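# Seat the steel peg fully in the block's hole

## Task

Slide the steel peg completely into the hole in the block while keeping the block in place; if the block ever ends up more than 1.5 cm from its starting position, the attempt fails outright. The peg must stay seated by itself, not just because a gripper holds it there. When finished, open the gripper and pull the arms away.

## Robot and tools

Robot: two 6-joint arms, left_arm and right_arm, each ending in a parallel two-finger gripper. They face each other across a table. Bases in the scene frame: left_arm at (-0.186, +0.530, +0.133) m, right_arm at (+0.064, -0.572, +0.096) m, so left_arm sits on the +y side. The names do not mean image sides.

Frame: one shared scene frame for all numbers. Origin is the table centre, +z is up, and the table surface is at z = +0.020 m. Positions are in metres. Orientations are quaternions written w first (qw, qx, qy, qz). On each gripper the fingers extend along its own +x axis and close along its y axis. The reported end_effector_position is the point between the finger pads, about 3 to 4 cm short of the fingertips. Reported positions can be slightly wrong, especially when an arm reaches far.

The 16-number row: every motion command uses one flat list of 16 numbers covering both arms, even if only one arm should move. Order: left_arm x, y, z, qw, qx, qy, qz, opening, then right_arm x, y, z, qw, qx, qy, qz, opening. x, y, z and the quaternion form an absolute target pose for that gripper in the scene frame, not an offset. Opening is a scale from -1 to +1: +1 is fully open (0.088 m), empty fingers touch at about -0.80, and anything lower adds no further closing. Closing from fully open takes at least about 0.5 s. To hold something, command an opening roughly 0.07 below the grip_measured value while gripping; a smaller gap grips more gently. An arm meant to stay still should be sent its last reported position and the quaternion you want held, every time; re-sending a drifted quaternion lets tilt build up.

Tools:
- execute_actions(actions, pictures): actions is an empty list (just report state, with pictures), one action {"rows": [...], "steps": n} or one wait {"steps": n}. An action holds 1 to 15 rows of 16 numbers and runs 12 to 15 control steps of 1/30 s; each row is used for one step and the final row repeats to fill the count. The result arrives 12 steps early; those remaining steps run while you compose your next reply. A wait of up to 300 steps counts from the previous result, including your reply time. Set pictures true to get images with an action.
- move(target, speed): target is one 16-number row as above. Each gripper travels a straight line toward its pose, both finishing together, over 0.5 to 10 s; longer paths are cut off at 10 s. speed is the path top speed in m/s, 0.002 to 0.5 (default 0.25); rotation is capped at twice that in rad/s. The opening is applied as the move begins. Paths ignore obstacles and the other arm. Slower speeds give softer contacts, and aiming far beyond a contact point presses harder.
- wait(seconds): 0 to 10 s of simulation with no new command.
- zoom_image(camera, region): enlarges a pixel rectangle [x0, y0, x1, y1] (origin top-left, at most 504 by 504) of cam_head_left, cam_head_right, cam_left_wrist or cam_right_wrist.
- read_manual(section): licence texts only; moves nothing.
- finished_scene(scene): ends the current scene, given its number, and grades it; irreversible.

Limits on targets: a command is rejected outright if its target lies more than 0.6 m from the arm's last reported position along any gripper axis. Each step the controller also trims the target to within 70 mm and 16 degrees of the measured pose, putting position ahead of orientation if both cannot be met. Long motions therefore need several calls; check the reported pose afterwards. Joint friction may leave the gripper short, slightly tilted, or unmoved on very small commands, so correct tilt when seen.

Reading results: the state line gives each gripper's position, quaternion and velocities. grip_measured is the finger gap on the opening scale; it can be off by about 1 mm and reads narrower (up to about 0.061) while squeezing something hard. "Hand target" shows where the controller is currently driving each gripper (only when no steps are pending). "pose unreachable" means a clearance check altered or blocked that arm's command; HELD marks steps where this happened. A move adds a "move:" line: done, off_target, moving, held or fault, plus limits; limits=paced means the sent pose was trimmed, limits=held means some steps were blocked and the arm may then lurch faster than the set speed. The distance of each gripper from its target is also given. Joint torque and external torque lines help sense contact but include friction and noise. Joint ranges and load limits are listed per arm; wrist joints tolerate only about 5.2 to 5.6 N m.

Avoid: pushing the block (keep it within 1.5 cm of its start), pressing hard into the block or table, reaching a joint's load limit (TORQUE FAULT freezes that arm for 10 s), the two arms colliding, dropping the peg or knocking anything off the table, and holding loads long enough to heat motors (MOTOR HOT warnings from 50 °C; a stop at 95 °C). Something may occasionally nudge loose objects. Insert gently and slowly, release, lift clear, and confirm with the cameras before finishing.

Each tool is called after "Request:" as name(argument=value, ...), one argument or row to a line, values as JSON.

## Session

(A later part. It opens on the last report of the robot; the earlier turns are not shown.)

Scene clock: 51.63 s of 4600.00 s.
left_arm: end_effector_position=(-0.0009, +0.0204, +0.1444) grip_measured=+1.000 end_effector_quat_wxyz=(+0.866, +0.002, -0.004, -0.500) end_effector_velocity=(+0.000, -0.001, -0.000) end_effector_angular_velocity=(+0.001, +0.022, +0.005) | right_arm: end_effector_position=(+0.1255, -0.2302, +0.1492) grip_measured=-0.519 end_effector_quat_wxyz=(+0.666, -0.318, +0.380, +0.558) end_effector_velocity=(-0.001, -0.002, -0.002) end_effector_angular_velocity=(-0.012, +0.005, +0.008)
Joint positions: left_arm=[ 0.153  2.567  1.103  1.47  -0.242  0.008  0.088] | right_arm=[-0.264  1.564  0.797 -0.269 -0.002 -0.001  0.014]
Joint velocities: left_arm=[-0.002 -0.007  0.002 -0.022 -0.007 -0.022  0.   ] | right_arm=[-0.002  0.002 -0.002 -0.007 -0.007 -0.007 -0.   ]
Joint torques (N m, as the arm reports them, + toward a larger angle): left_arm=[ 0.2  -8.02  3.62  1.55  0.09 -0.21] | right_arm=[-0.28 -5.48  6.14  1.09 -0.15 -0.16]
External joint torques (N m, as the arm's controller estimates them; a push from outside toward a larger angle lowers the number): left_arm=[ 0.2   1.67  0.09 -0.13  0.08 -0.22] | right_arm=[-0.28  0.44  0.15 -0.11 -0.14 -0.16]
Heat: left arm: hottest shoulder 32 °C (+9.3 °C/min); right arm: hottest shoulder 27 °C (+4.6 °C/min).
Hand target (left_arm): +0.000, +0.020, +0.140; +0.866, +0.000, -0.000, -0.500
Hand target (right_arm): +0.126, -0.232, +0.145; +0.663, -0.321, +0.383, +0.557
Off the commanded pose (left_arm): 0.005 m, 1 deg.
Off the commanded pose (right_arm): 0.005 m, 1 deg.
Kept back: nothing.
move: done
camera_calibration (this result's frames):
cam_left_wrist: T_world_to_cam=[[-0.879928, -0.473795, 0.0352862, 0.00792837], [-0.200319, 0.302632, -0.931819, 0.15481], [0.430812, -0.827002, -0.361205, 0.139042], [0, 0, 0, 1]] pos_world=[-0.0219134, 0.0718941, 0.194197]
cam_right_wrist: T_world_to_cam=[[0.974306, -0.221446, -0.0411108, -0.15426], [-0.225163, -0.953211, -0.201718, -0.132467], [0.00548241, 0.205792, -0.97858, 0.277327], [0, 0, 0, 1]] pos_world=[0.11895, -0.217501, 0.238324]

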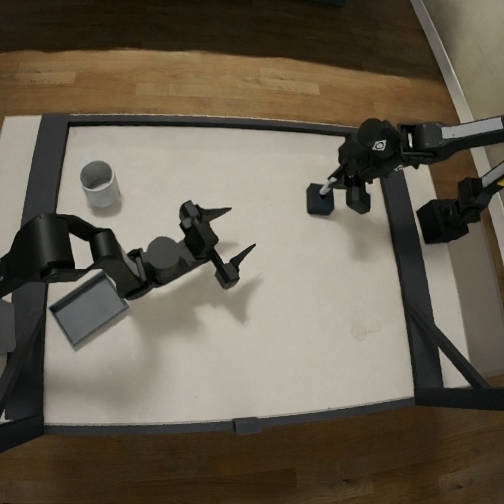

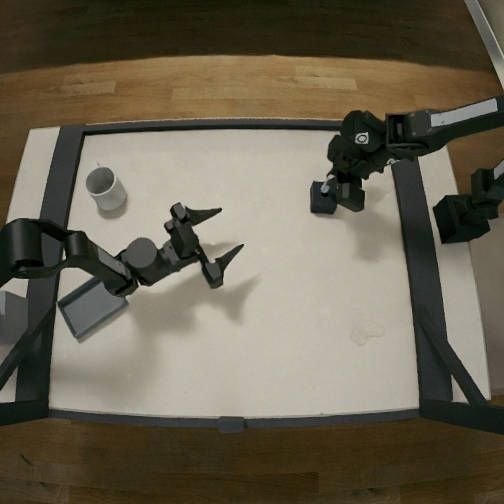

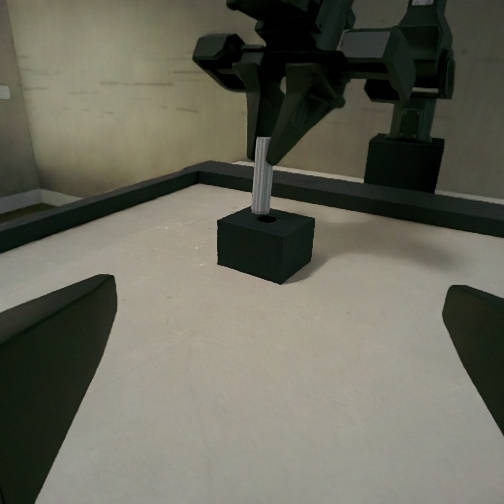

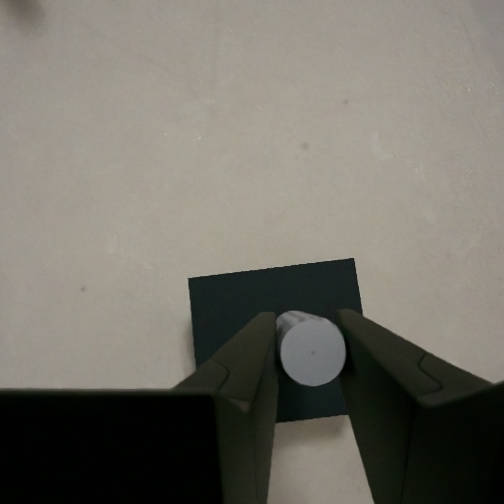

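Request:
move(
  target=[0.0,0.02,0.14,0.866,0,0,-0.5,1,0.119,-0.232,0.140,0.663,-0.321,0.383,0.557,-0.62],
  speed=0.03,
)

Request:
zoom_image(
  camera="cam_left_wrist",
  region=[190,120,340,270],
)

Request:
zoom_image(
  camera="cam_head_left",
  region=[280,150,380,250],
)

Scene clock: 53.57 s of 4600.00 s.
left_arm: end_effector_position=(-0.0009, +0.0204, +0.1440) grip_measured=+1.000 end_effector_quat_wxyz=(+0.866, +0.001, -0.004, -0.500) end_effector_velocity=(-0.000, -0.001, +0.004) end_effector_angular_velocity=(-0.023, +0.016, +0.005) | right_arm: end_effector_position=(+0.1201, -0.2305, +0.1442) grip_measured=-0.519 end_effector_quat_wxyz=(+0.664, -0.319, +0.379, +0.559) end_effector_velocity=(+0.000, +0.000, -0.001) end_effector_angular_velocity=(+0.001, -0.010, +0.005)
Joint positions: left_arm=[ 0.153  2.568  1.104  1.469 -0.242  0.007  0.088] | right_arm=[-0.245  1.572  0.781 -0.246  0.006  0.011  0.014]
Joint velocities: left_arm=[-0.002 -0.002  0.002  0.007 -0.007 -0.022  0.   ] | right_arm=[ 0.002  0.002 -0.002  0.007  0.007 -0.007 -0.   ]
Joint torques (N m, as the arm reports them, + toward a larger angle): left_arm=[ 0.19 -7.86  3.85  1.6   0.08 -0.21] | right_arm=[ 0.39 -5.54  6.14  1.07  0.11  0.17]
External joint torques (N m, as the arm's controller estimates them; a push from outside toward a larger angle lowers the number): left_arm=[ 0.19  1.86  0.3  -0.08  0.08 -0.22] | right_arm=[ 0.38  0.41  0.19 -0.13  0.12  0.17]
Heat: left arm: hottest shoulder 32 °C (+9.0 °C/min); right arm: hottest shoulder 27 °C (+4.5 °C/min).
Hand target (left_arm): +0.000, +0.020, +0.140; +0.866, +0.000, -0.000, -0.500
Hand target (right_arm): +0.119, -0.232, +0.140; +0.663, -0.321, +0.383, +0.557
Off the commanded pose (left_arm): 0.004 m, 0 deg.
Off the commanded pose (right_arm): 0.005 m, 1 deg.
Kept back: nothing.
move: done
camera_calibration (this result's frames):
cam_left_wrist: T_world_to_cam=[[-0.879888, -0.473796, 0.0362685, 0.00779562], [-0.201438, 0.302783, -0.931528, 0.154431], [0.430373, -0.826946, -0.361856, 0.138984], [0, 0, 0, 1]] pos_world=[-0.0218477, 0.0718672, 0.193866]
cam_right_wrist: T_world_to_cam=[[0.97534, -0.216951, -0.040547, -0.148379], [-0.220651, -0.954333, -0.201397, -0.135806], [0.00499806, 0.205378, -0.97867, 0.272419], [0, 0, 0, 1]] pos_world=[0.113393, -0.217744, 0.233241]

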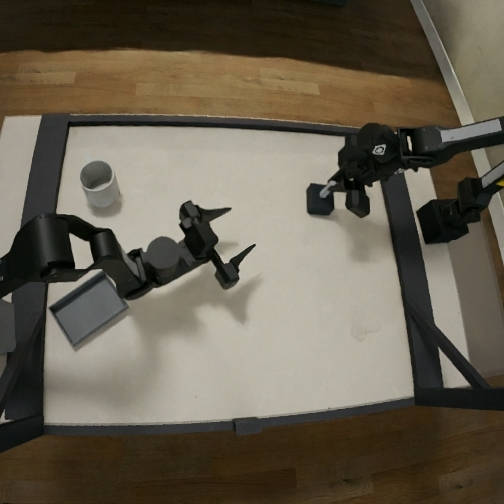

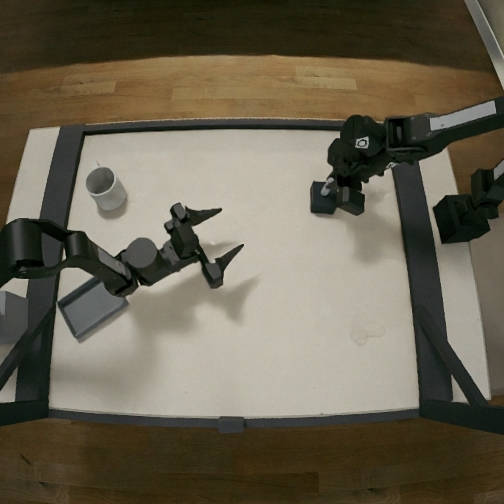

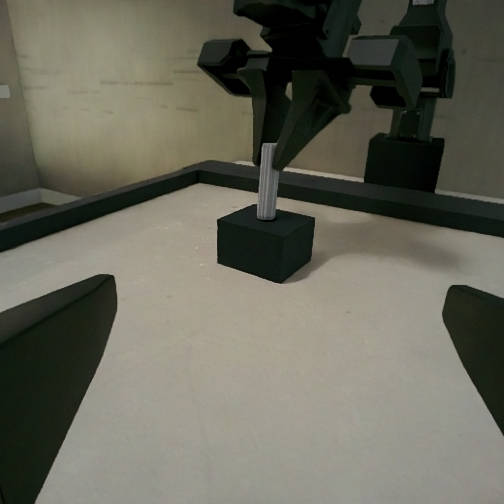

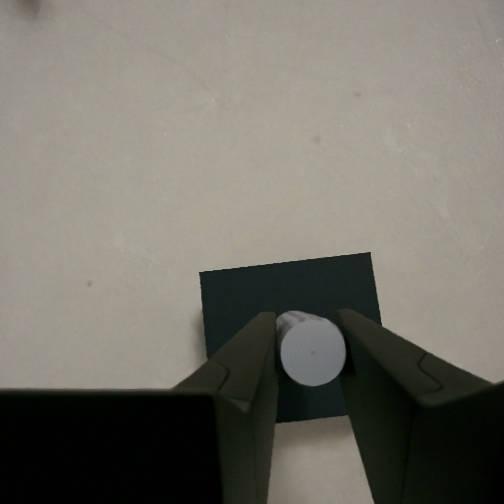

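Region (190, 120, 340, 270) of cam_left_wrist's 504x504 image, scaled by 3.360, with more detail than that image has.

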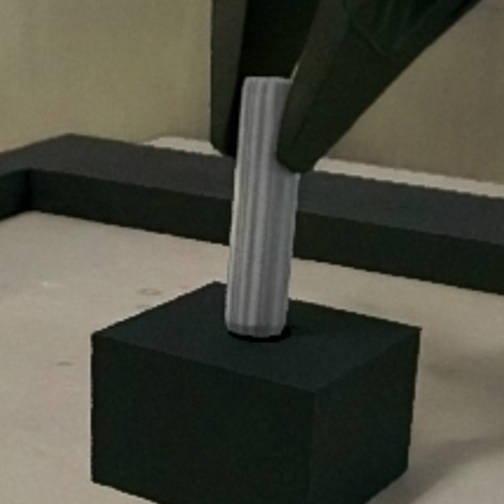

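Region (280, 150, 380, 250) of cam_head_left's 504x504 image, scaled by 5.040, with more detail than that image has.

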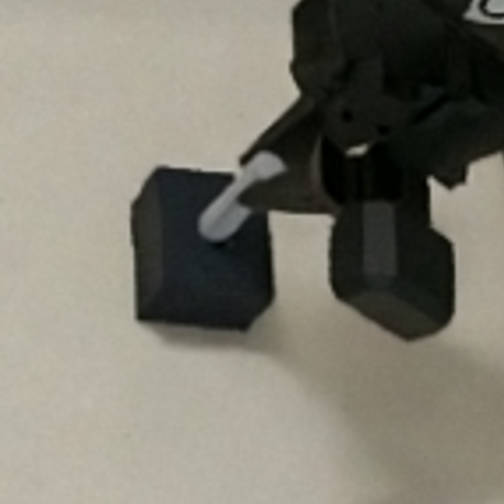

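Request:
move(
  target=[0.0,0.02,0.14,0.866,0,0,-0.5,1,0.119,-0.232,0.130,0.6565,-0.331,0.3945,0.551,-0.62],
  speed=0.01,
)

Request:
zoom_image(
  camera="cam_left_wrist",
  region=[190,120,340,270],
)

Request:
zoom_image(
  camera="cam_head_left",
  region=[280,150,380,250],
)

Scene clock: 56.83 s of 4600.00 s.
left_arm: end_effector_position=(-0.0009, +0.0204, +0.1440) grip_measured=+1.000 end_effector_quat_wxyz=(+0.866, +0.001, -0.004, -0.500) end_effector_velocity=(-0.000, +0.000, -0.001) end_effector_angular_velocity=(+0.011, -0.004, +0.005) | right_arm: end_effector_position=(+0.1200, -0.2278, +0.1409) grip_measured=-0.519 end_effector_quat_wxyz=(+0.662, -0.322, +0.382, +0.558) end_effector_velocity=(+0.002, +0.000, +0.001) end_effector_angular_velocity=(+0.007, -0.004, -0.012)
Joint positions: left_arm=[ 0.153  2.568  1.104  1.469 -0.242  0.007  0.088] | right_arm=[-0.244  1.593  0.793 -0.246  0.006  0.011  0.014]
Joint velocities: left_arm=[-0.002 -0.002 -0.002 -0.007 -0.007  0.007  0.   ] | right_arm=[-0.002 -0.002 -0.002  0.007  0.007  0.007 -0.   ]
Joint torques (N m, as the arm reports them, + toward a larger angle): left_arm=[ 0.13 -7.99  3.82  1.61  0.06 -0.22] | right_arm=[ 0.28 -3.53  5.99  0.53  0.09  0.18]
External joint torques (N m, as the arm's controller estimates them; a push from outside toward a larger angle lowers the number): left_arm=[ 0.15  1.7   0.29 -0.07  0.06 -0.23] | right_arm=[ 0.31  2.6   0.05 -0.67  0.09  0.17]
Heat: left arm: hottest shoulder 32 °C (+8.4 °C/min); right arm: hottest shoulder 27 °C (+4.2 °C/min).
Hand target (left_arm): -0.000, +0.020, +0.140; +0.866, +0.000, -0.000, -0.500
Hand target (right_arm): +0.119, -0.232, +0.130; +0.657, -0.331, +0.394, +0.551
Off the commanded pose (left_arm): 0.004 m, 0 deg.
Off the commanded pose (right_arm): 0.012 m, 2 deg.
Kept back: nothing.
move: off_target (right_arm)
camera_calibration (this result's frames):
cam_left_wrist: T_world_to_cam=[[-0.879888, -0.473796, 0.0362685, 0.00779562], [-0.201438, 0.302783, -0.931528, 0.154431], [0.430373, -0.826946, -0.361856, 0.138984], [0, 0, 0, 1]] pos_world=[-0.0218477, 0.0718672, 0.193866]
cam_right_wrist: T_world_to_cam=[[0.975423, -0.216672, -0.0400314, -0.1479], [-0.220314, -0.956332, -0.192069, -0.135735], [0.00333263, 0.196168, -0.980565, 0.267066], [0, 0, 0, 1]] pos_world=[0.113471, -0.214243, 0.229884]

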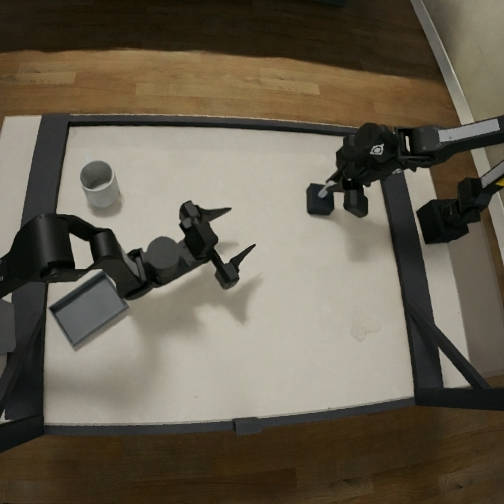

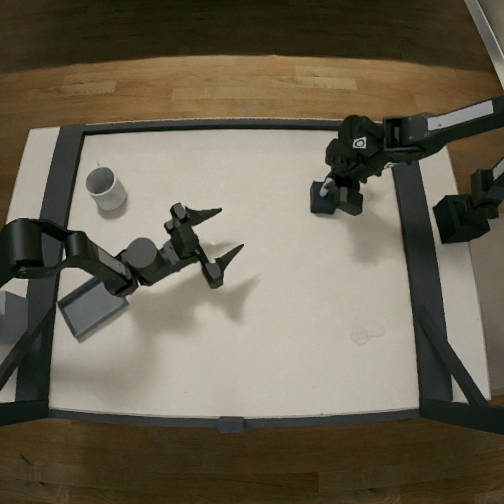

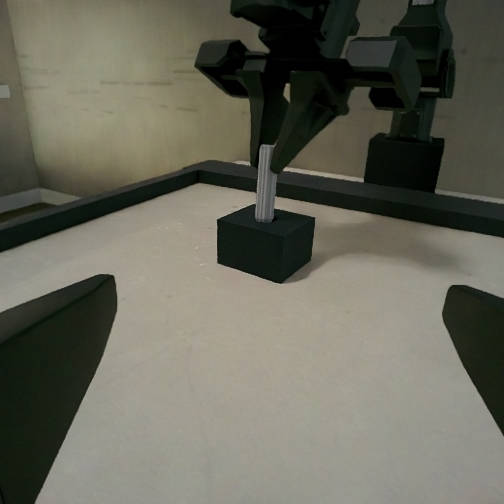

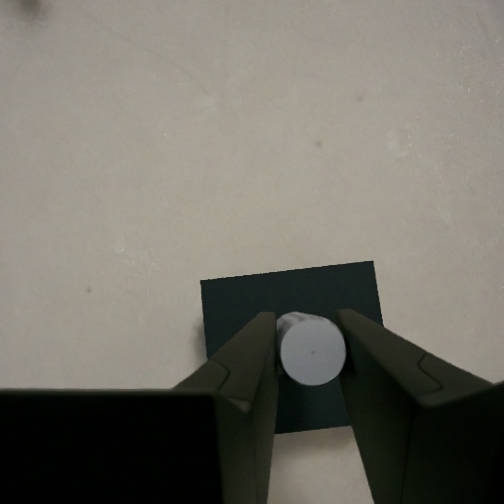

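Region (190, 120, 340, 270) of cam_left_wrist's 504x504 image, scaled by 3.360, with more detail than that image has.

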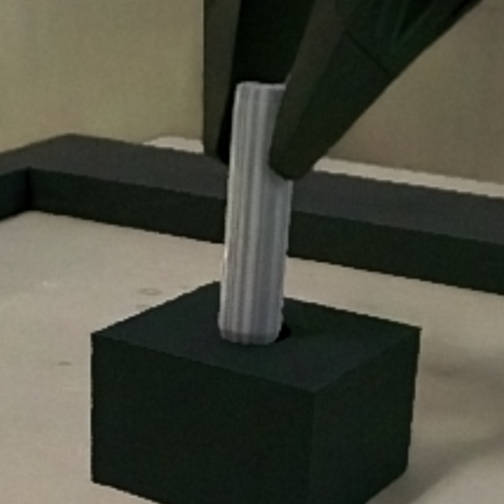

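Region (280, 150, 380, 250) of cam_head_left's 504x504 image, scaled by 5.040, with more detail than that image has.

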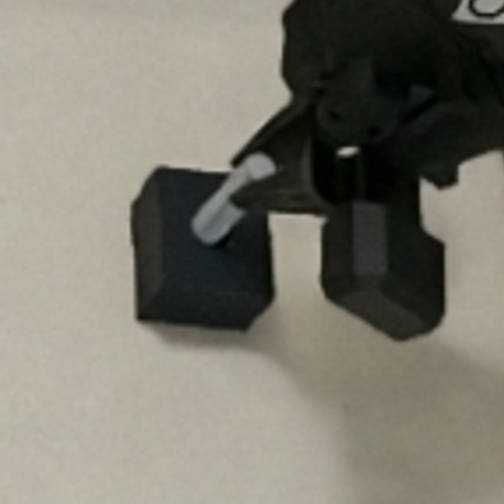

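Landed ~5 mm too far in +y. Lift and shift.

Request:
move(
  target=[0.0,0.02,0.14,0.866,0,0,-0.5,1,0.120,-0.234,0.150,0.6565,-0.331,0.3945,0.551,-0.62],
  speed=0.03,
)

Request:
move(
  target=[0.0,0.02,0.14,0.866,0,0,-0.5,1,0.120,-0.234,0.139,0.6565,-0.331,0.3945,0.551,-0.62],
  speed=0.02,
)

Request:
zoom_image(
  camera="cam_left_wrist",
  region=[190,120,340,270],
)

Request:
zoom_image(
  camera="cam_head_left",
  region=[280,150,380,250],
)

Scene clock: 58.17 s of 4600.00 s.
left_arm: end_effector_position=(-0.0009, +0.0204, +0.1438) grip_measured=+1.000 end_effector_quat_wxyz=(+0.866, +0.001, -0.003, -0.500) end_effector_velocity=(-0.004, -0.002, -0.001) end_effector_angular_velocity=(-0.004, +0.021, -0.025) | right_arm: end_effector_position=(+0.1187, -0.2366, +0.1441) grip_measured=-0.519 end_effector_quat_wxyz=(+0.653, -0.336, +0.399, +0.549) end_effector_velocity=(-0.001, -0.004, -0.002) end_effector_angular_velocity=(-0.022, +0.000, +0.020)
Joint positions: left_arm=[ 0.153  2.568  1.104  1.469 -0.242  0.007  0.088] | right_arm=[-0.244  1.578  0.817 -0.338  0.006  0.011  0.014]
Joint velocities: left_arm=[-0.002 -0.002 -0.002 -0.007  0.022 -0.022  0.   ] | right_arm=[-0.002  0.002  0.002 -0.022 -0.007 -0.022 -0.   ]
Joint torques (N m, as the arm reports them, + toward a larger angle): left_arm=[ 0.12 -7.94  3.85  1.62  0.07 -0.21] | right_arm=[-0.16 -7.88  8.24  0.64 -0.03  0.03]
External joint torques (N m, as the arm's controller estimates them; a push from outside toward a larger angle lowers the number): left_arm=[ 0.16  1.69  0.34 -0.05  0.06 -0.21] | right_arm=[-0.16 -1.94  2.32 -0.47 -0.03  0.03]
Heat: left arm: hottest shoulder 32 °C (+8.3 °C/min); right arm: hottest shoulder 27 °C (+4.1 °C/min).
Hand target (left_arm): -0.000, +0.020, +0.140; +0.866, +0.000, +0.000, -0.500
Hand target (right_arm): +0.120, -0.234, +0.150; +0.657, -0.331, +0.395, +0.551
Off the commanded pose (left_arm): 0.004 m, 0 deg.
Off the commanded pose (right_arm): 0.007 m, 1 deg.
Kept back: nothing.
move: done
camera_calibration (this result's frames):
cam_left_wrist: T_world_to_cam=[[-0.879873, -0.4738, 0.0365691, 0.00776717], [-0.201844, 0.302947, -0.931387, 0.154209], [0.430213, -0.826883, -0.362189, 0.138991], [0, 0, 0, 1]] pos_world=[-0.0218357, 0.0718925, 0.193685]
cam_right_wrist: T_world_to_cam=[[0.975084, -0.218813, -0.0364992, -0.149343], [-0.221793, -0.964837, -0.141061, -0.153036], [-0.00434985, 0.145641, -0.989328, 0.262188], [0, 0, 0, 1]] pos_world=[0.112821, -0.218518, 0.232352]

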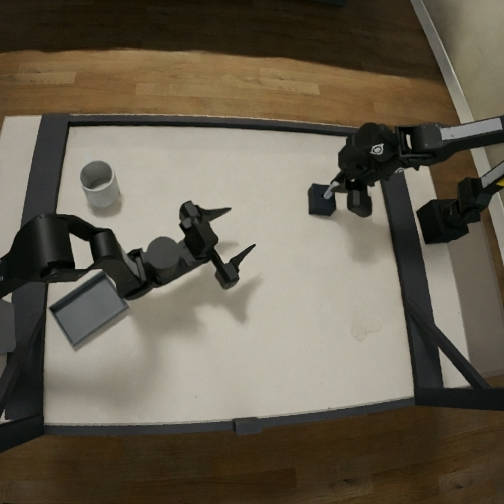

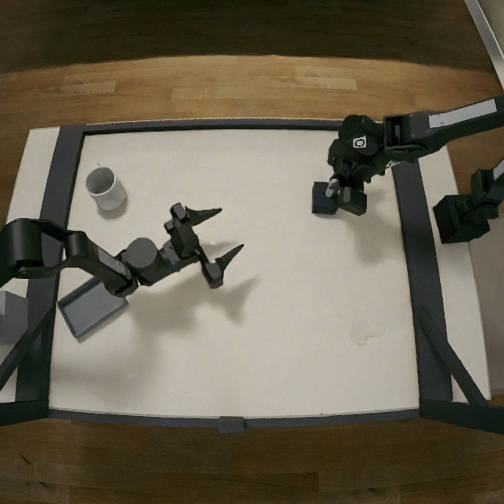

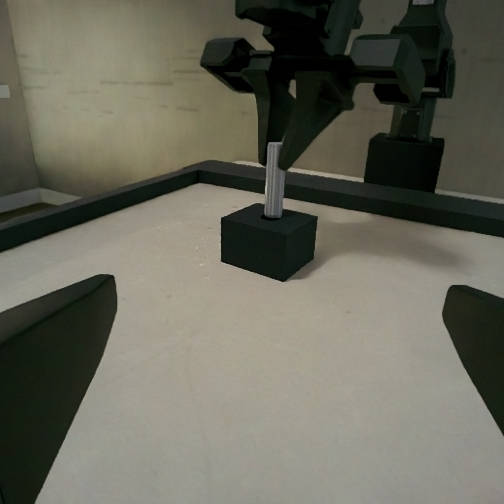

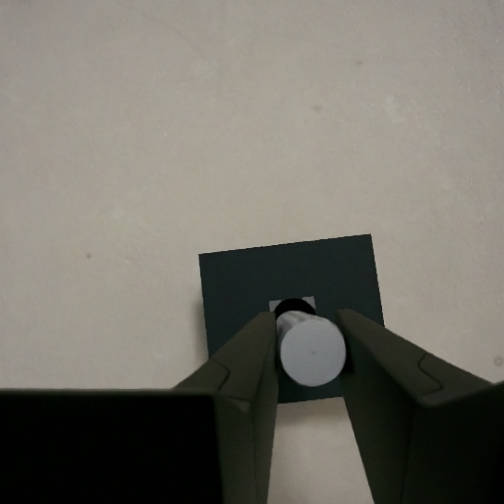

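Scene clock: 58.87 s of 4600.00 s.
left_arm: end_effector_position=(-0.0009, +0.0204, +0.1438) grip_measured=+1.000 end_effector_quat_wxyz=(+0.866, +0.001, -0.003, -0.500) end_effector_velocity=(+0.001, +0.003, -0.011) end_effector_angular_velocity=(+0.041, +0.019, +0.020) | right_arm: end_effector_position=(+0.1194, -0.2320, +0.1436) grip_measured=-0.519 end_effector_quat_wxyz=(+0.658, -0.329, +0.390, +0.554) end_effector_velocity=(+0.002, +0.000, -0.001) end_effector_angular_velocity=(-0.002, -0.024, +0.026)
Joint positions: left_arm=[ 0.153  2.568  1.104  1.469 -0.242  0.007  0.088] | right_arm=[-0.244  1.583  0.807 -0.295  0.006  0.011  0.014]
Joint velocities: left_arm=[-0.002  0.002 -0.007 -0.037 -0.022 -0.007  0.   ] | right_arm=[-0.002  0.002 -0.002  0.007  0.007 -0.037  0.   ]
Joint torques (N m, as the arm reports them, + toward a larger angle): left_arm=[ 0.09 -8.01  3.81  1.62  0.09 -0.2 ] | right_arm=[-0.23 -5.57  6.07  1.02 -0.05  0.05]
External joint torques (N m, as the arm's controller estimates them; a push from outside toward a larger angle lowers the number): left_arm=[-0.01  1.43  0.42  0.    0.1  -0.2 ] | right_arm=[-0.21  0.48  0.14 -0.14 -0.06  0.05]
Heat: left arm: hottest shoulder 32 °C (+8.2 °C/min); right arm: hottest shoulder 27 °C (+4.1 °C/min).
Hand target (left_arm): -0.000, +0.020, +0.140; +0.866, +0.000, +0.000, -0.500
Hand target (right_arm): +0.120, -0.234, +0.139; +0.657, -0.331, +0.394, +0.551
Off the commanded pose (left_arm): 0.004 m, 0 deg.
Off the commanded pose (right_arm): 0.005 m, 1 deg.
Kept back: nothing.
move: done
camera_calibration (this result's frames):
cam_left_wrist: T_world_to_cam=[[-0.879873, -0.4738, 0.0365691, 0.00776717], [-0.201844, 0.302947, -0.931387, 0.154209], [0.430213, -0.826883, -0.362189, 0.138991], [0, 0, 0, 1]] pos_world=[-0.0218357, 0.0718925, 0.193685]
cam_right_wrist: T_world_to_cam=[[0.975245, -0.2178, -0.0382076, -0.148609], [-0.221125, -0.960643, -0.168133, -0.14372], [-0.000084611, 0.17242, -0.985024, 0.266075], [0, 0, 0, 1]] pos_world=[0.113173, -0.216307, 0.232248]

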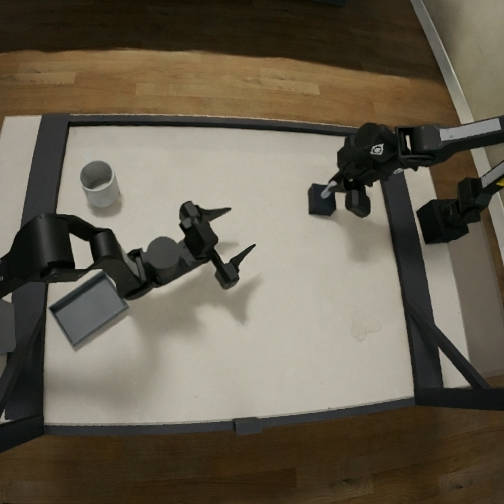

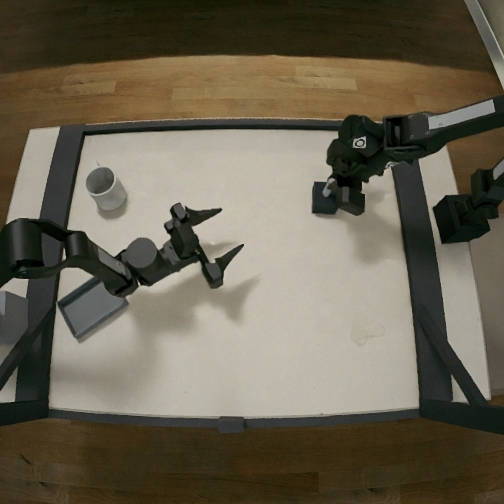

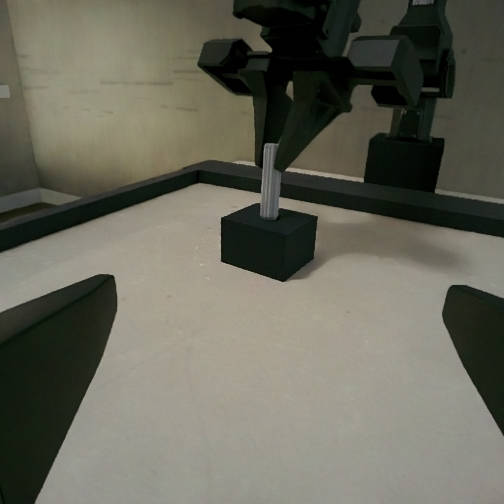

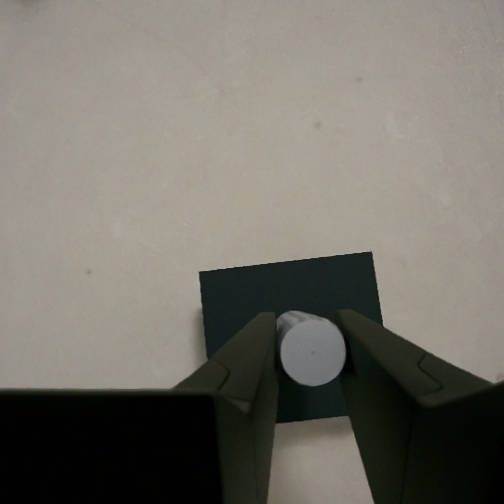

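Region (190, 120, 340, 270) of cam_left_wrist's 504x504 image, scaled by 3.360, with more detail than that image has.

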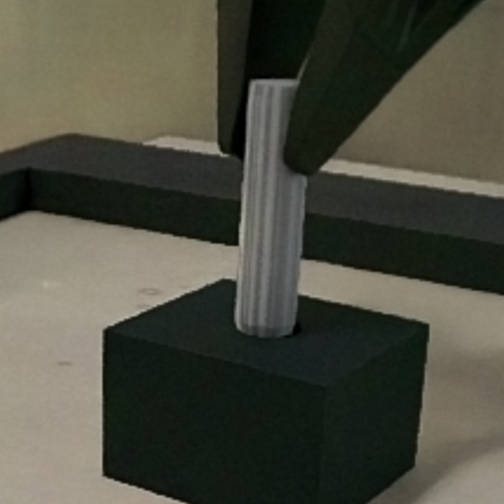

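Region (280, 150, 380, 250) of cam_head_left's 504x504 image, scaled by 5.040, with more detail than that image has.

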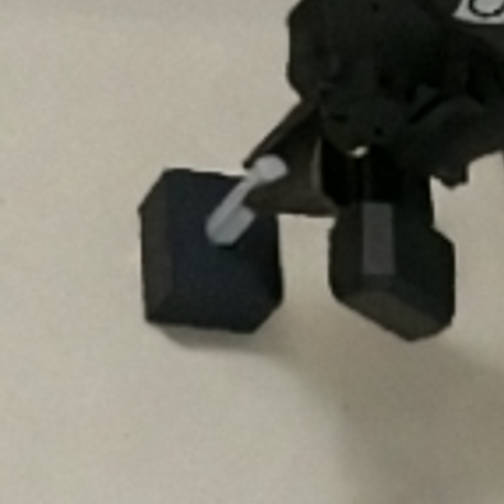

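Request:
move(
  target=[0.0,0.02,0.14,0.866,0,0,-0.5,1,0.120,-0.238,0.139,0.6565,-0.331,0.3945,0.551,-0.62],
  speed=0.01,
)

Request:
move(
  target=[0.0,0.02,0.14,0.866,0,0,-0.5,1,0.120,-0.239,0.131,0.6565,-0.331,0.3945,0.551,-0.62],
  speed=0.01,
)

Request:
zoom_image(
  camera="cam_left_wrist",
  region=[190,120,340,270],
)

Request:
zoom_image(
  camera="cam_head_left",
  region=[280,150,380,250],
)

Scene clock: 60.47 s of 4600.00 s.
left_arm: end_effector_position=(-0.0009, +0.0204, +0.1438) grip_measured=+1.000 end_effector_quat_wxyz=(+0.866, +0.001, -0.003, -0.500) end_effector_velocity=(-0.002, -0.001, -0.001) end_effector_angular_velocity=(-0.004, +0.021, -0.010) | right_arm: end_effector_position=(+0.1194, -0.2337, +0.1422) grip_measured=-0.519 end_effector_quat_wxyz=(+0.658, -0.329, +0.391, +0.554) end_effector_velocity=(-0.002, -0.002, -0.001) end_effector_angular_velocity=(-0.007, +0.004, +0.012)
Joint positions: left_arm=[ 0.153  2.568  1.104  1.469 -0.242  0.007  0.088] | right_arm=[-0.244  1.58   0.798 -0.289  0.006  0.011  0.014]
Joint velocities: left_arm=[-0.002 -0.002 -0.002 -0.007  0.007 -0.022  0.   ] | right_arm=[ 0.002 -0.002 -0.002 -0.007 -0.007 -0.007 -0.   ]
Joint torques (N m, as the arm reports them, + toward a larger angle): left_arm=[ 0.1  -7.96  3.85  1.59  0.06 -0.2 ] | right_arm=[-0.27 -6.83  5.02  0.74 -0.07 -0.02]
External joint torques (N m, as the arm's controller estimates them; a push from outside toward a larger angle lowers the number): left_arm=[ 0.11  1.68  0.37 -0.09  0.06 -0.2 ] | right_arm=[-0.3  -0.83 -0.93 -0.42 -0.06 -0.03]
Heat: left arm: hottest shoulder 33 °C (+9.1 °C/min); right arm: hottest shoulder 27 °C (+4.0 °C/min).
Hand target (left_arm): -0.000, +0.020, +0.140; +0.866, +0.000, +0.000, -0.500
Hand target (right_arm): +0.120, -0.238, +0.139; +0.657, -0.331, +0.395, +0.551
Off the commanded pose (left_arm): 0.004 m, 0 deg.
Off the commanded pose (right_arm): 0.005 m, 1 deg.
Kept back: nothing.
move: done
camera_calibration (this result's frames):
cam_left_wrist: T_world_to_cam=[[-0.879873, -0.4738, 0.0365691, 0.00776717], [-0.201844, 0.302947, -0.931387, 0.154209], [0.430213, -0.826883, -0.362189, 0.138991], [0, 0, 0, 1]] pos_world=[-0.0218357, 0.0718925, 0.193685]
cam_right_wrist: T_world_to_cam=[[0.975074, -0.218572, -0.0381606, -0.149192], [-0.221879, -0.9606, -0.167383, -0.145558], [-0.0000718506, 0.171677, -0.985153, 0.264832], [0, 0, 0, 1]] pos_world=[0.113196, -0.217898, 0.230843]

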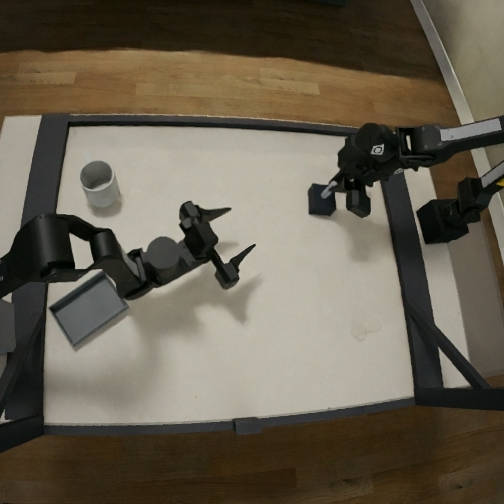

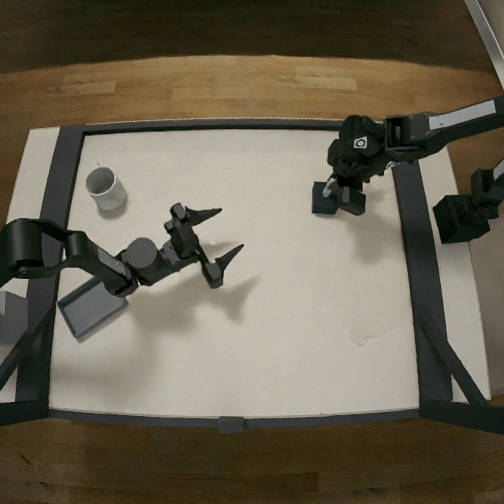

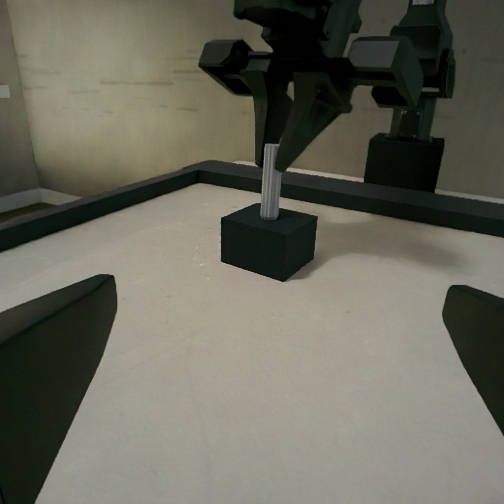

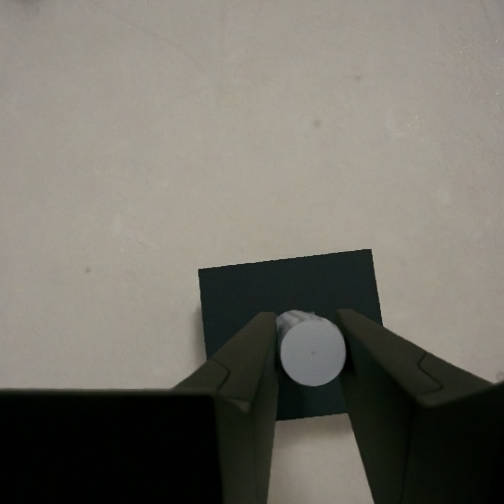

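Scene clock: 61.93 s of 4600.00 s.
left_arm: end_effector_position=(-0.0009, +0.0204, +0.1438) grip_measured=+1.000 end_effector_quat_wxyz=(+0.866, +0.001, -0.003, -0.500) end_effector_velocity=(-0.002, -0.002, +0.000) end_effector_angular_velocity=(-0.001, +0.007, -0.010) | right_arm: end_effector_position=(+0.1197, -0.2318, +0.1410) grip_measured=-0.519 end_effector_quat_wxyz=(+0.662, -0.323, +0.384, +0.557) end_effector_velocity=(-0.002, +0.001, +0.001) end_effector_angular_velocity=(+0.010, +0.014, +0.015)
Joint positions: left_arm=[ 0.153  2.568  1.104  1.469 -0.242  0.007  0.088] | right_arm=[-0.244  1.58   0.782 -0.252  0.006  0.011  0.014]
Joint velocities: left_arm=[-0.002 -0.002  0.002 -0.007  0.007 -0.007  0.   ] | right_arm=[-0.002 -0.002 -0.002  0.007 -0.022 -0.007 -0.   ]
Joint torques (N m, as the arm reports them, + toward a larger angle): left_arm=[ 0.12 -8.05  3.89  1.6   0.05 -0.2 ] | right_arm=[-0.16 -5.04  4.24  0.64 -0.06 -0.04]
External joint torques (N m, as the arm's controller estimates them; a push from outside toward a larger angle lowers the number): left_arm=[ 0.06  1.64  0.37 -0.08  0.06 -0.21] | right_arm=[-0.17  0.97 -1.64 -0.52 -0.05 -0.04]
Heat: left arm: hottest shoulder 33 °C (+9.0 °C/min); right arm: hottest shoulder 27 °C (+4.0 °C/min).
Hand target (left_arm): -0.000, +0.020, +0.140; +0.866, +0.000, +0.000, -0.500
Hand target (right_arm): +0.120, -0.239, +0.131; +0.657, -0.331, +0.394, +0.551
Off the commanded pose (left_arm): 0.004 m, 0 deg.
Off the commanded pose (right_arm): 0.012 m, 2 deg.
Kept back: nothing.
move: off_target (right_arm)
camera_calibration (this result's frames):
cam_left_wrist: T_world_to_cam=[[-0.879873, -0.4738, 0.0365691, 0.00776717], [-0.201844, 0.302947, -0.931387, 0.154209], [0.430213, -0.826883, -0.362189, 0.138991], [0, 0, 0, 1]] pos_world=[-0.0218357, 0.0718925, 0.193685]
cam_right_wrist: T_world_to_cam=[[0.975234, -0.217566, -0.0398002, -0.148619], [-0.221158, -0.95688, -0.188333, -0.140202], [0.00289086, 0.192471, -0.981298, 0.267286], [0, 0, 0, 1]] pos_world=[0.113159, -0.217935, 0.229968]

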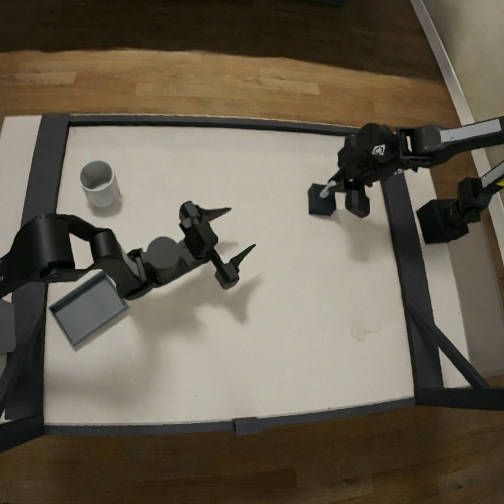

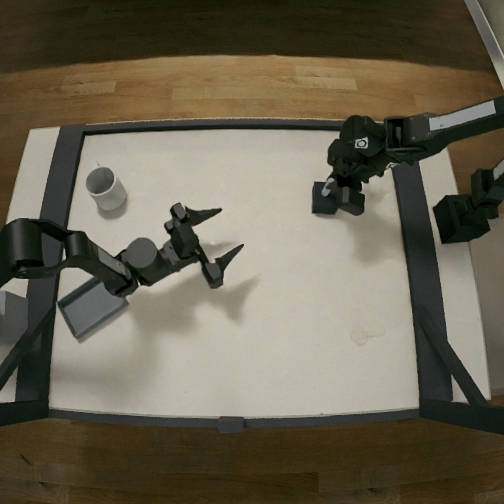

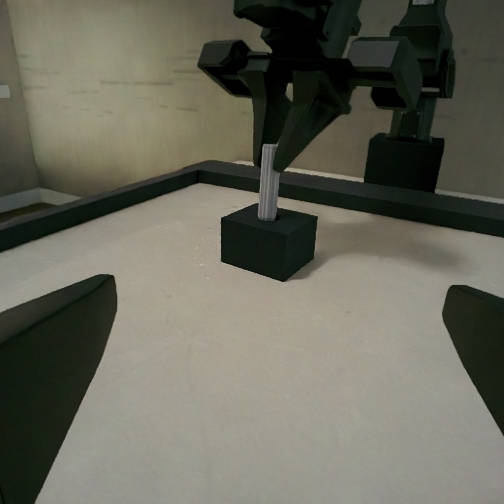

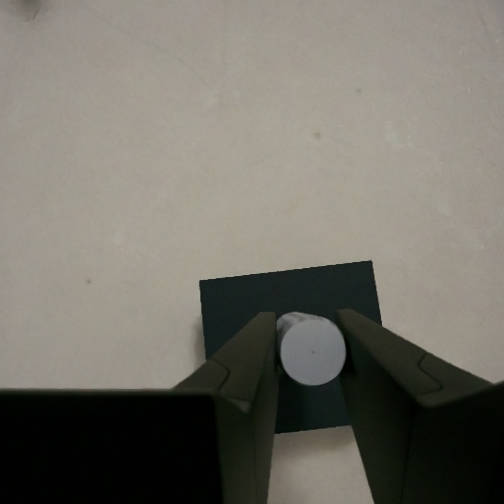

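Region (190, 120, 340, 270) of cam_left_wrist's 504x504 image, scaled by 3.360, with more detail than that image has.

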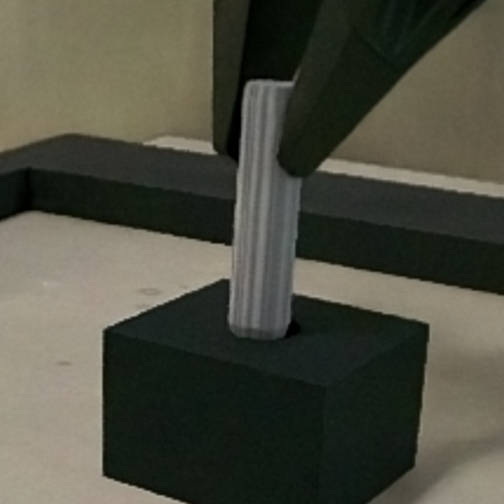

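Region (280, 150, 380, 250) of cam_head_left's 504x504 image, scaled by 5.040, with more detail than that image has.

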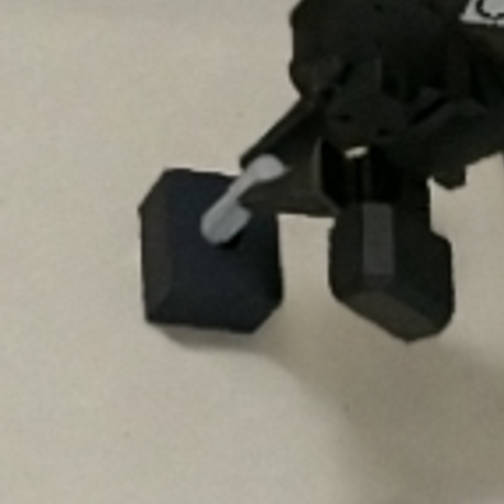

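Request:
move(
  target=[0.0,0.02,0.14,0.866,0,0,-0.5,1,0.120,-0.229,0.165,0.663,-0.321,0.383,0.557,-0.62],
  speed=0.05,
)

Request:
move(
  target=[0.0,0.02,0.14,0.866,0,0,-0.5,1,0.119,-0.238,0.143,0.6565,-0.331,0.3945,0.551,-0.62],
  speed=0.03,
)

Request:
zoom_image(
  camera="cam_left_wrist",
  region=[190,120,340,270],
)

Scene clock: 63.47 s of 4600.00 s.
left_arm: end_effector_position=(-0.0009, +0.0204, +0.1438) grip_measured=+1.000 end_effector_quat_wxyz=(+0.866, +0.001, -0.003, -0.500) end_effector_velocity=(-0.000, +0.000, -0.001) end_effector_angular_velocity=(-0.004, +0.021, +0.005) | right_arm: end_effector_position=(+0.1197, -0.2318, +0.1589) grip_measured=-0.519 end_effector_quat_wxyz=(+0.659, -0.326, +0.388, +0.555) end_effector_velocity=(+0.001, -0.008, -0.004) end_effector_angular_velocity=(-0.038, -0.004, +0.000)
Joint positions: left_arm=[ 0.153  2.568  1.104  1.469 -0.242  0.007  0.088] | right_arm=[-0.244  1.548  0.838 -0.354  0.006  0.011  0.014]
Joint velocities: left_arm=[-0.002 -0.002 -0.002 -0.007 -0.007 -0.022  0.   ] | right_arm=[-0.002 -0.002 -0.002 -0.037  0.007 -0.007 -0.   ]
Joint torques (N m, as the arm reports them, + toward a larger angle): left_arm=[ 0.14 -8.05  3.85  1.62  0.06 -0.2 ] | right_arm=[ 0.03 -7.66  8.33  0.73  0.01  0.11]
External joint torques (N m, as the arm's controller estimates them; a push from outside toward a larger angle lowers the number): left_arm=[ 0.14  1.64  0.32 -0.06  0.06 -0.21] | right_arm=[ 0.06 -1.7   2.21 -0.43  0.01  0.1 ]
Heat: left arm: hottest shoulder 33 °C (+9.1 °C/min); right arm: hottest shoulder 27 °C (+4.0 °C/min).
Hand target (left_arm): -0.000, +0.020, +0.140; +0.866, +0.000, +0.000, -0.500
Hand target (right_arm): +0.120, -0.229, +0.165; +0.663, -0.321, +0.383, +0.557
Off the commanded pose (left_arm): 0.004 m, 0 deg.
Off the commanded pose (right_arm): 0.007 m, 1 deg.
Kept back: nothing.
move: done
camera_calibration (this result's frames):
cam_left_wrist: T_world_to_cam=[[-0.879873, -0.4738, 0.0365691, 0.00776717], [-0.201844, 0.302947, -0.931387, 0.154209], [0.430213, -0.826883, -0.362189, 0.138991], [0, 0, 0, 1]] pos_world=[-0.0218357, 0.0718925, 0.193685]
cam_right_wrist: T_world_to_cam=[[0.975148, -0.2181, -0.0389629, -0.148153], [-0.221552, -0.959343, -0.17486, -0.139455], [0.000758145, 0.179146, -0.983822, 0.282332], [0, 0, 0, 1]] pos_world=[0.11336, -0.216676, 0.247607]

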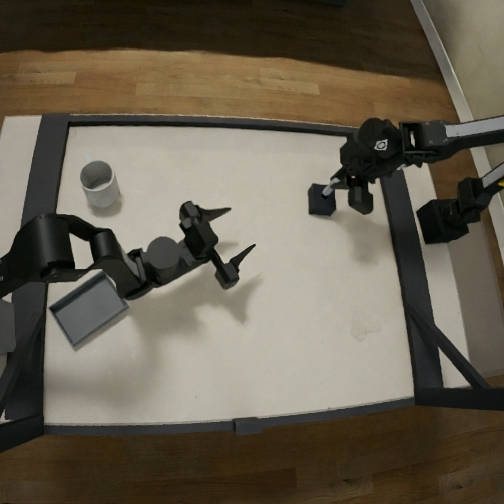

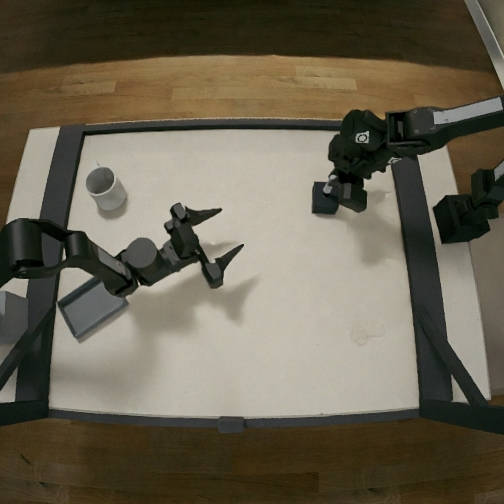

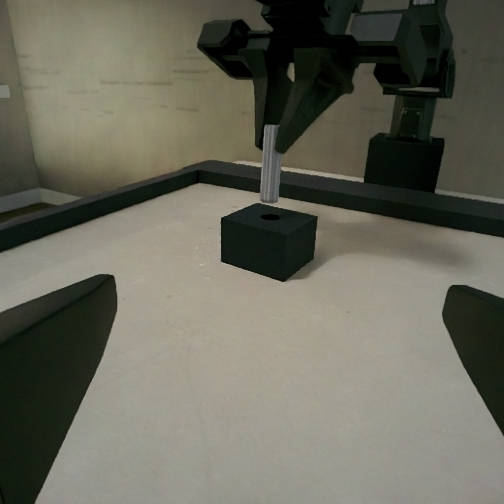

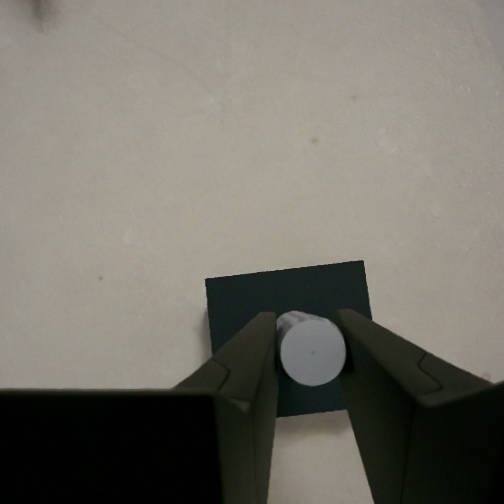

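Scene clock: 64.33 s of 4600.00 s.
left_arm: end_effector_position=(-0.0009, +0.0204, +0.1438) grip_measured=+1.000 end_effector_quat_wxyz=(+0.866, +0.001, -0.003, -0.500) end_effector_velocity=(+0.001, +0.002, +0.000) end_effector_angular_velocity=(+0.011, -0.004, +0.020) | right_arm: end_effector_position=(+0.1190, -0.2362, +0.1473) grip_measured=-0.519 end_effector_quat_wxyz=(+0.658, -0.329, +0.391, +0.554) end_effector_velocity=(+0.002, -0.002, -0.001) end_effector_angular_velocity=(-0.008, -0.002, -0.012)
Joint positions: left_arm=[ 0.153  2.568  1.104  1.469 -0.242  0.007  0.088] | right_arm=[-0.244  1.559  0.8   -0.313  0.006  0.011  0.014]
Joint velocities: left_arm=[-0.002 -0.007 -0.007 -0.007 -0.022  0.007  0.   ] | right_arm=[-0.002 -0.002 -0.002 -0.007  0.007  0.007 -0.   ]
Joint torques (N m, as the arm reports them, + toward a larger angle): left_arm=[ 0.08 -7.94  3.83  1.61  0.06 -0.21] | right_arm=[-0.04 -5.4   6.19  0.98  0.01  0.08]
External joint torques (N m, as the arm's controller estimates them; a push from outside toward a larger angle lowers the number): left_arm=[ 0.08  1.72  0.34 -0.07  0.06 -0.22] | right_arm=[-0.03  0.51  0.21 -0.16  0.01  0.07]
Heat: left arm: hottest shoulder 33 °C (+9.1 °C/min); right arm: hottest shoulder 27 °C (+4.0 °C/min).
Hand target (left_arm): -0.000, +0.020, +0.140; +0.866, +0.000, +0.000, -0.500
Hand target (right_arm): +0.119, -0.238, +0.143; +0.657, -0.331, +0.394, +0.551
Off the commanded pose (left_arm): 0.004 m, 0 deg.
Off the commanded pose (right_arm): 0.005 m, 1 deg.
Kept back: nothing.
move: done
camera_calibration (this result's frames):
cam_left_wrist: T_world_to_cam=[[-0.879873, -0.4738, 0.0365691, 0.00776717], [-0.201844, 0.302947, -0.931387, 0.154209], [0.430213, -0.826883, -0.362189, 0.138991], [0, 0, 0, 1]] pos_world=[-0.0218357, 0.0718925, 0.193685]
cam_right_wrist: T_world_to_cam=[[0.975102, -0.218392, -0.0384946, -0.149011], [-0.221758, -0.960632, -0.16736, -0.147269], [-0.000429004, 0.17173, -0.985144, 0.270301], [0, 0, 0, 1]] pos_world=[0.112759, -0.220433, 0.235902]

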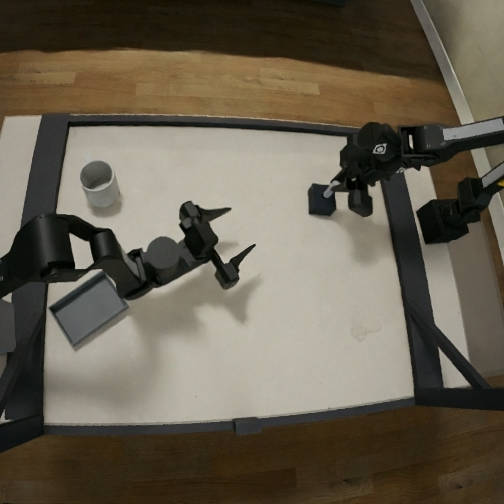

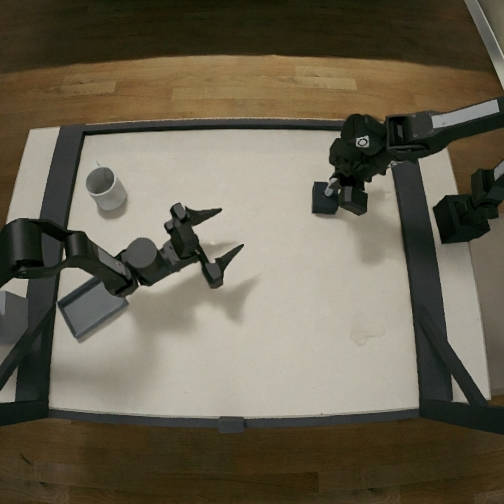

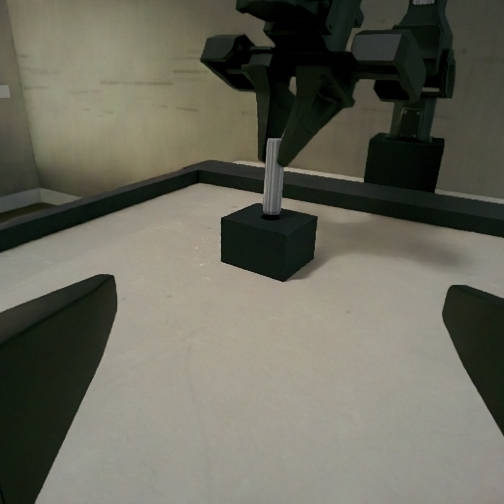

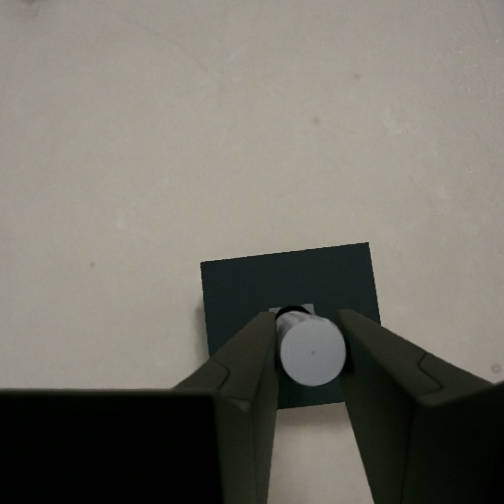

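Region (190, 120, 340, 270) of cam_left_wrist's 504x504 image, scaled by 3.360, with more detail than that image has.

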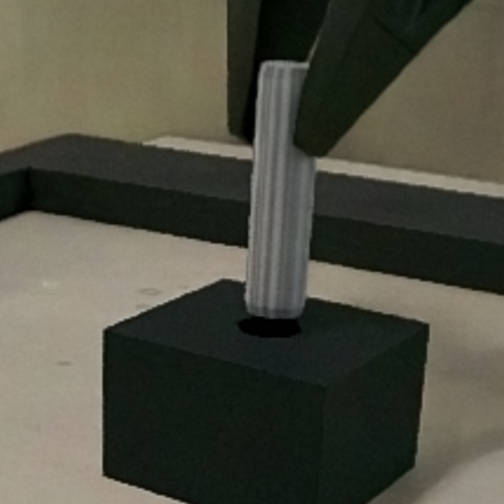

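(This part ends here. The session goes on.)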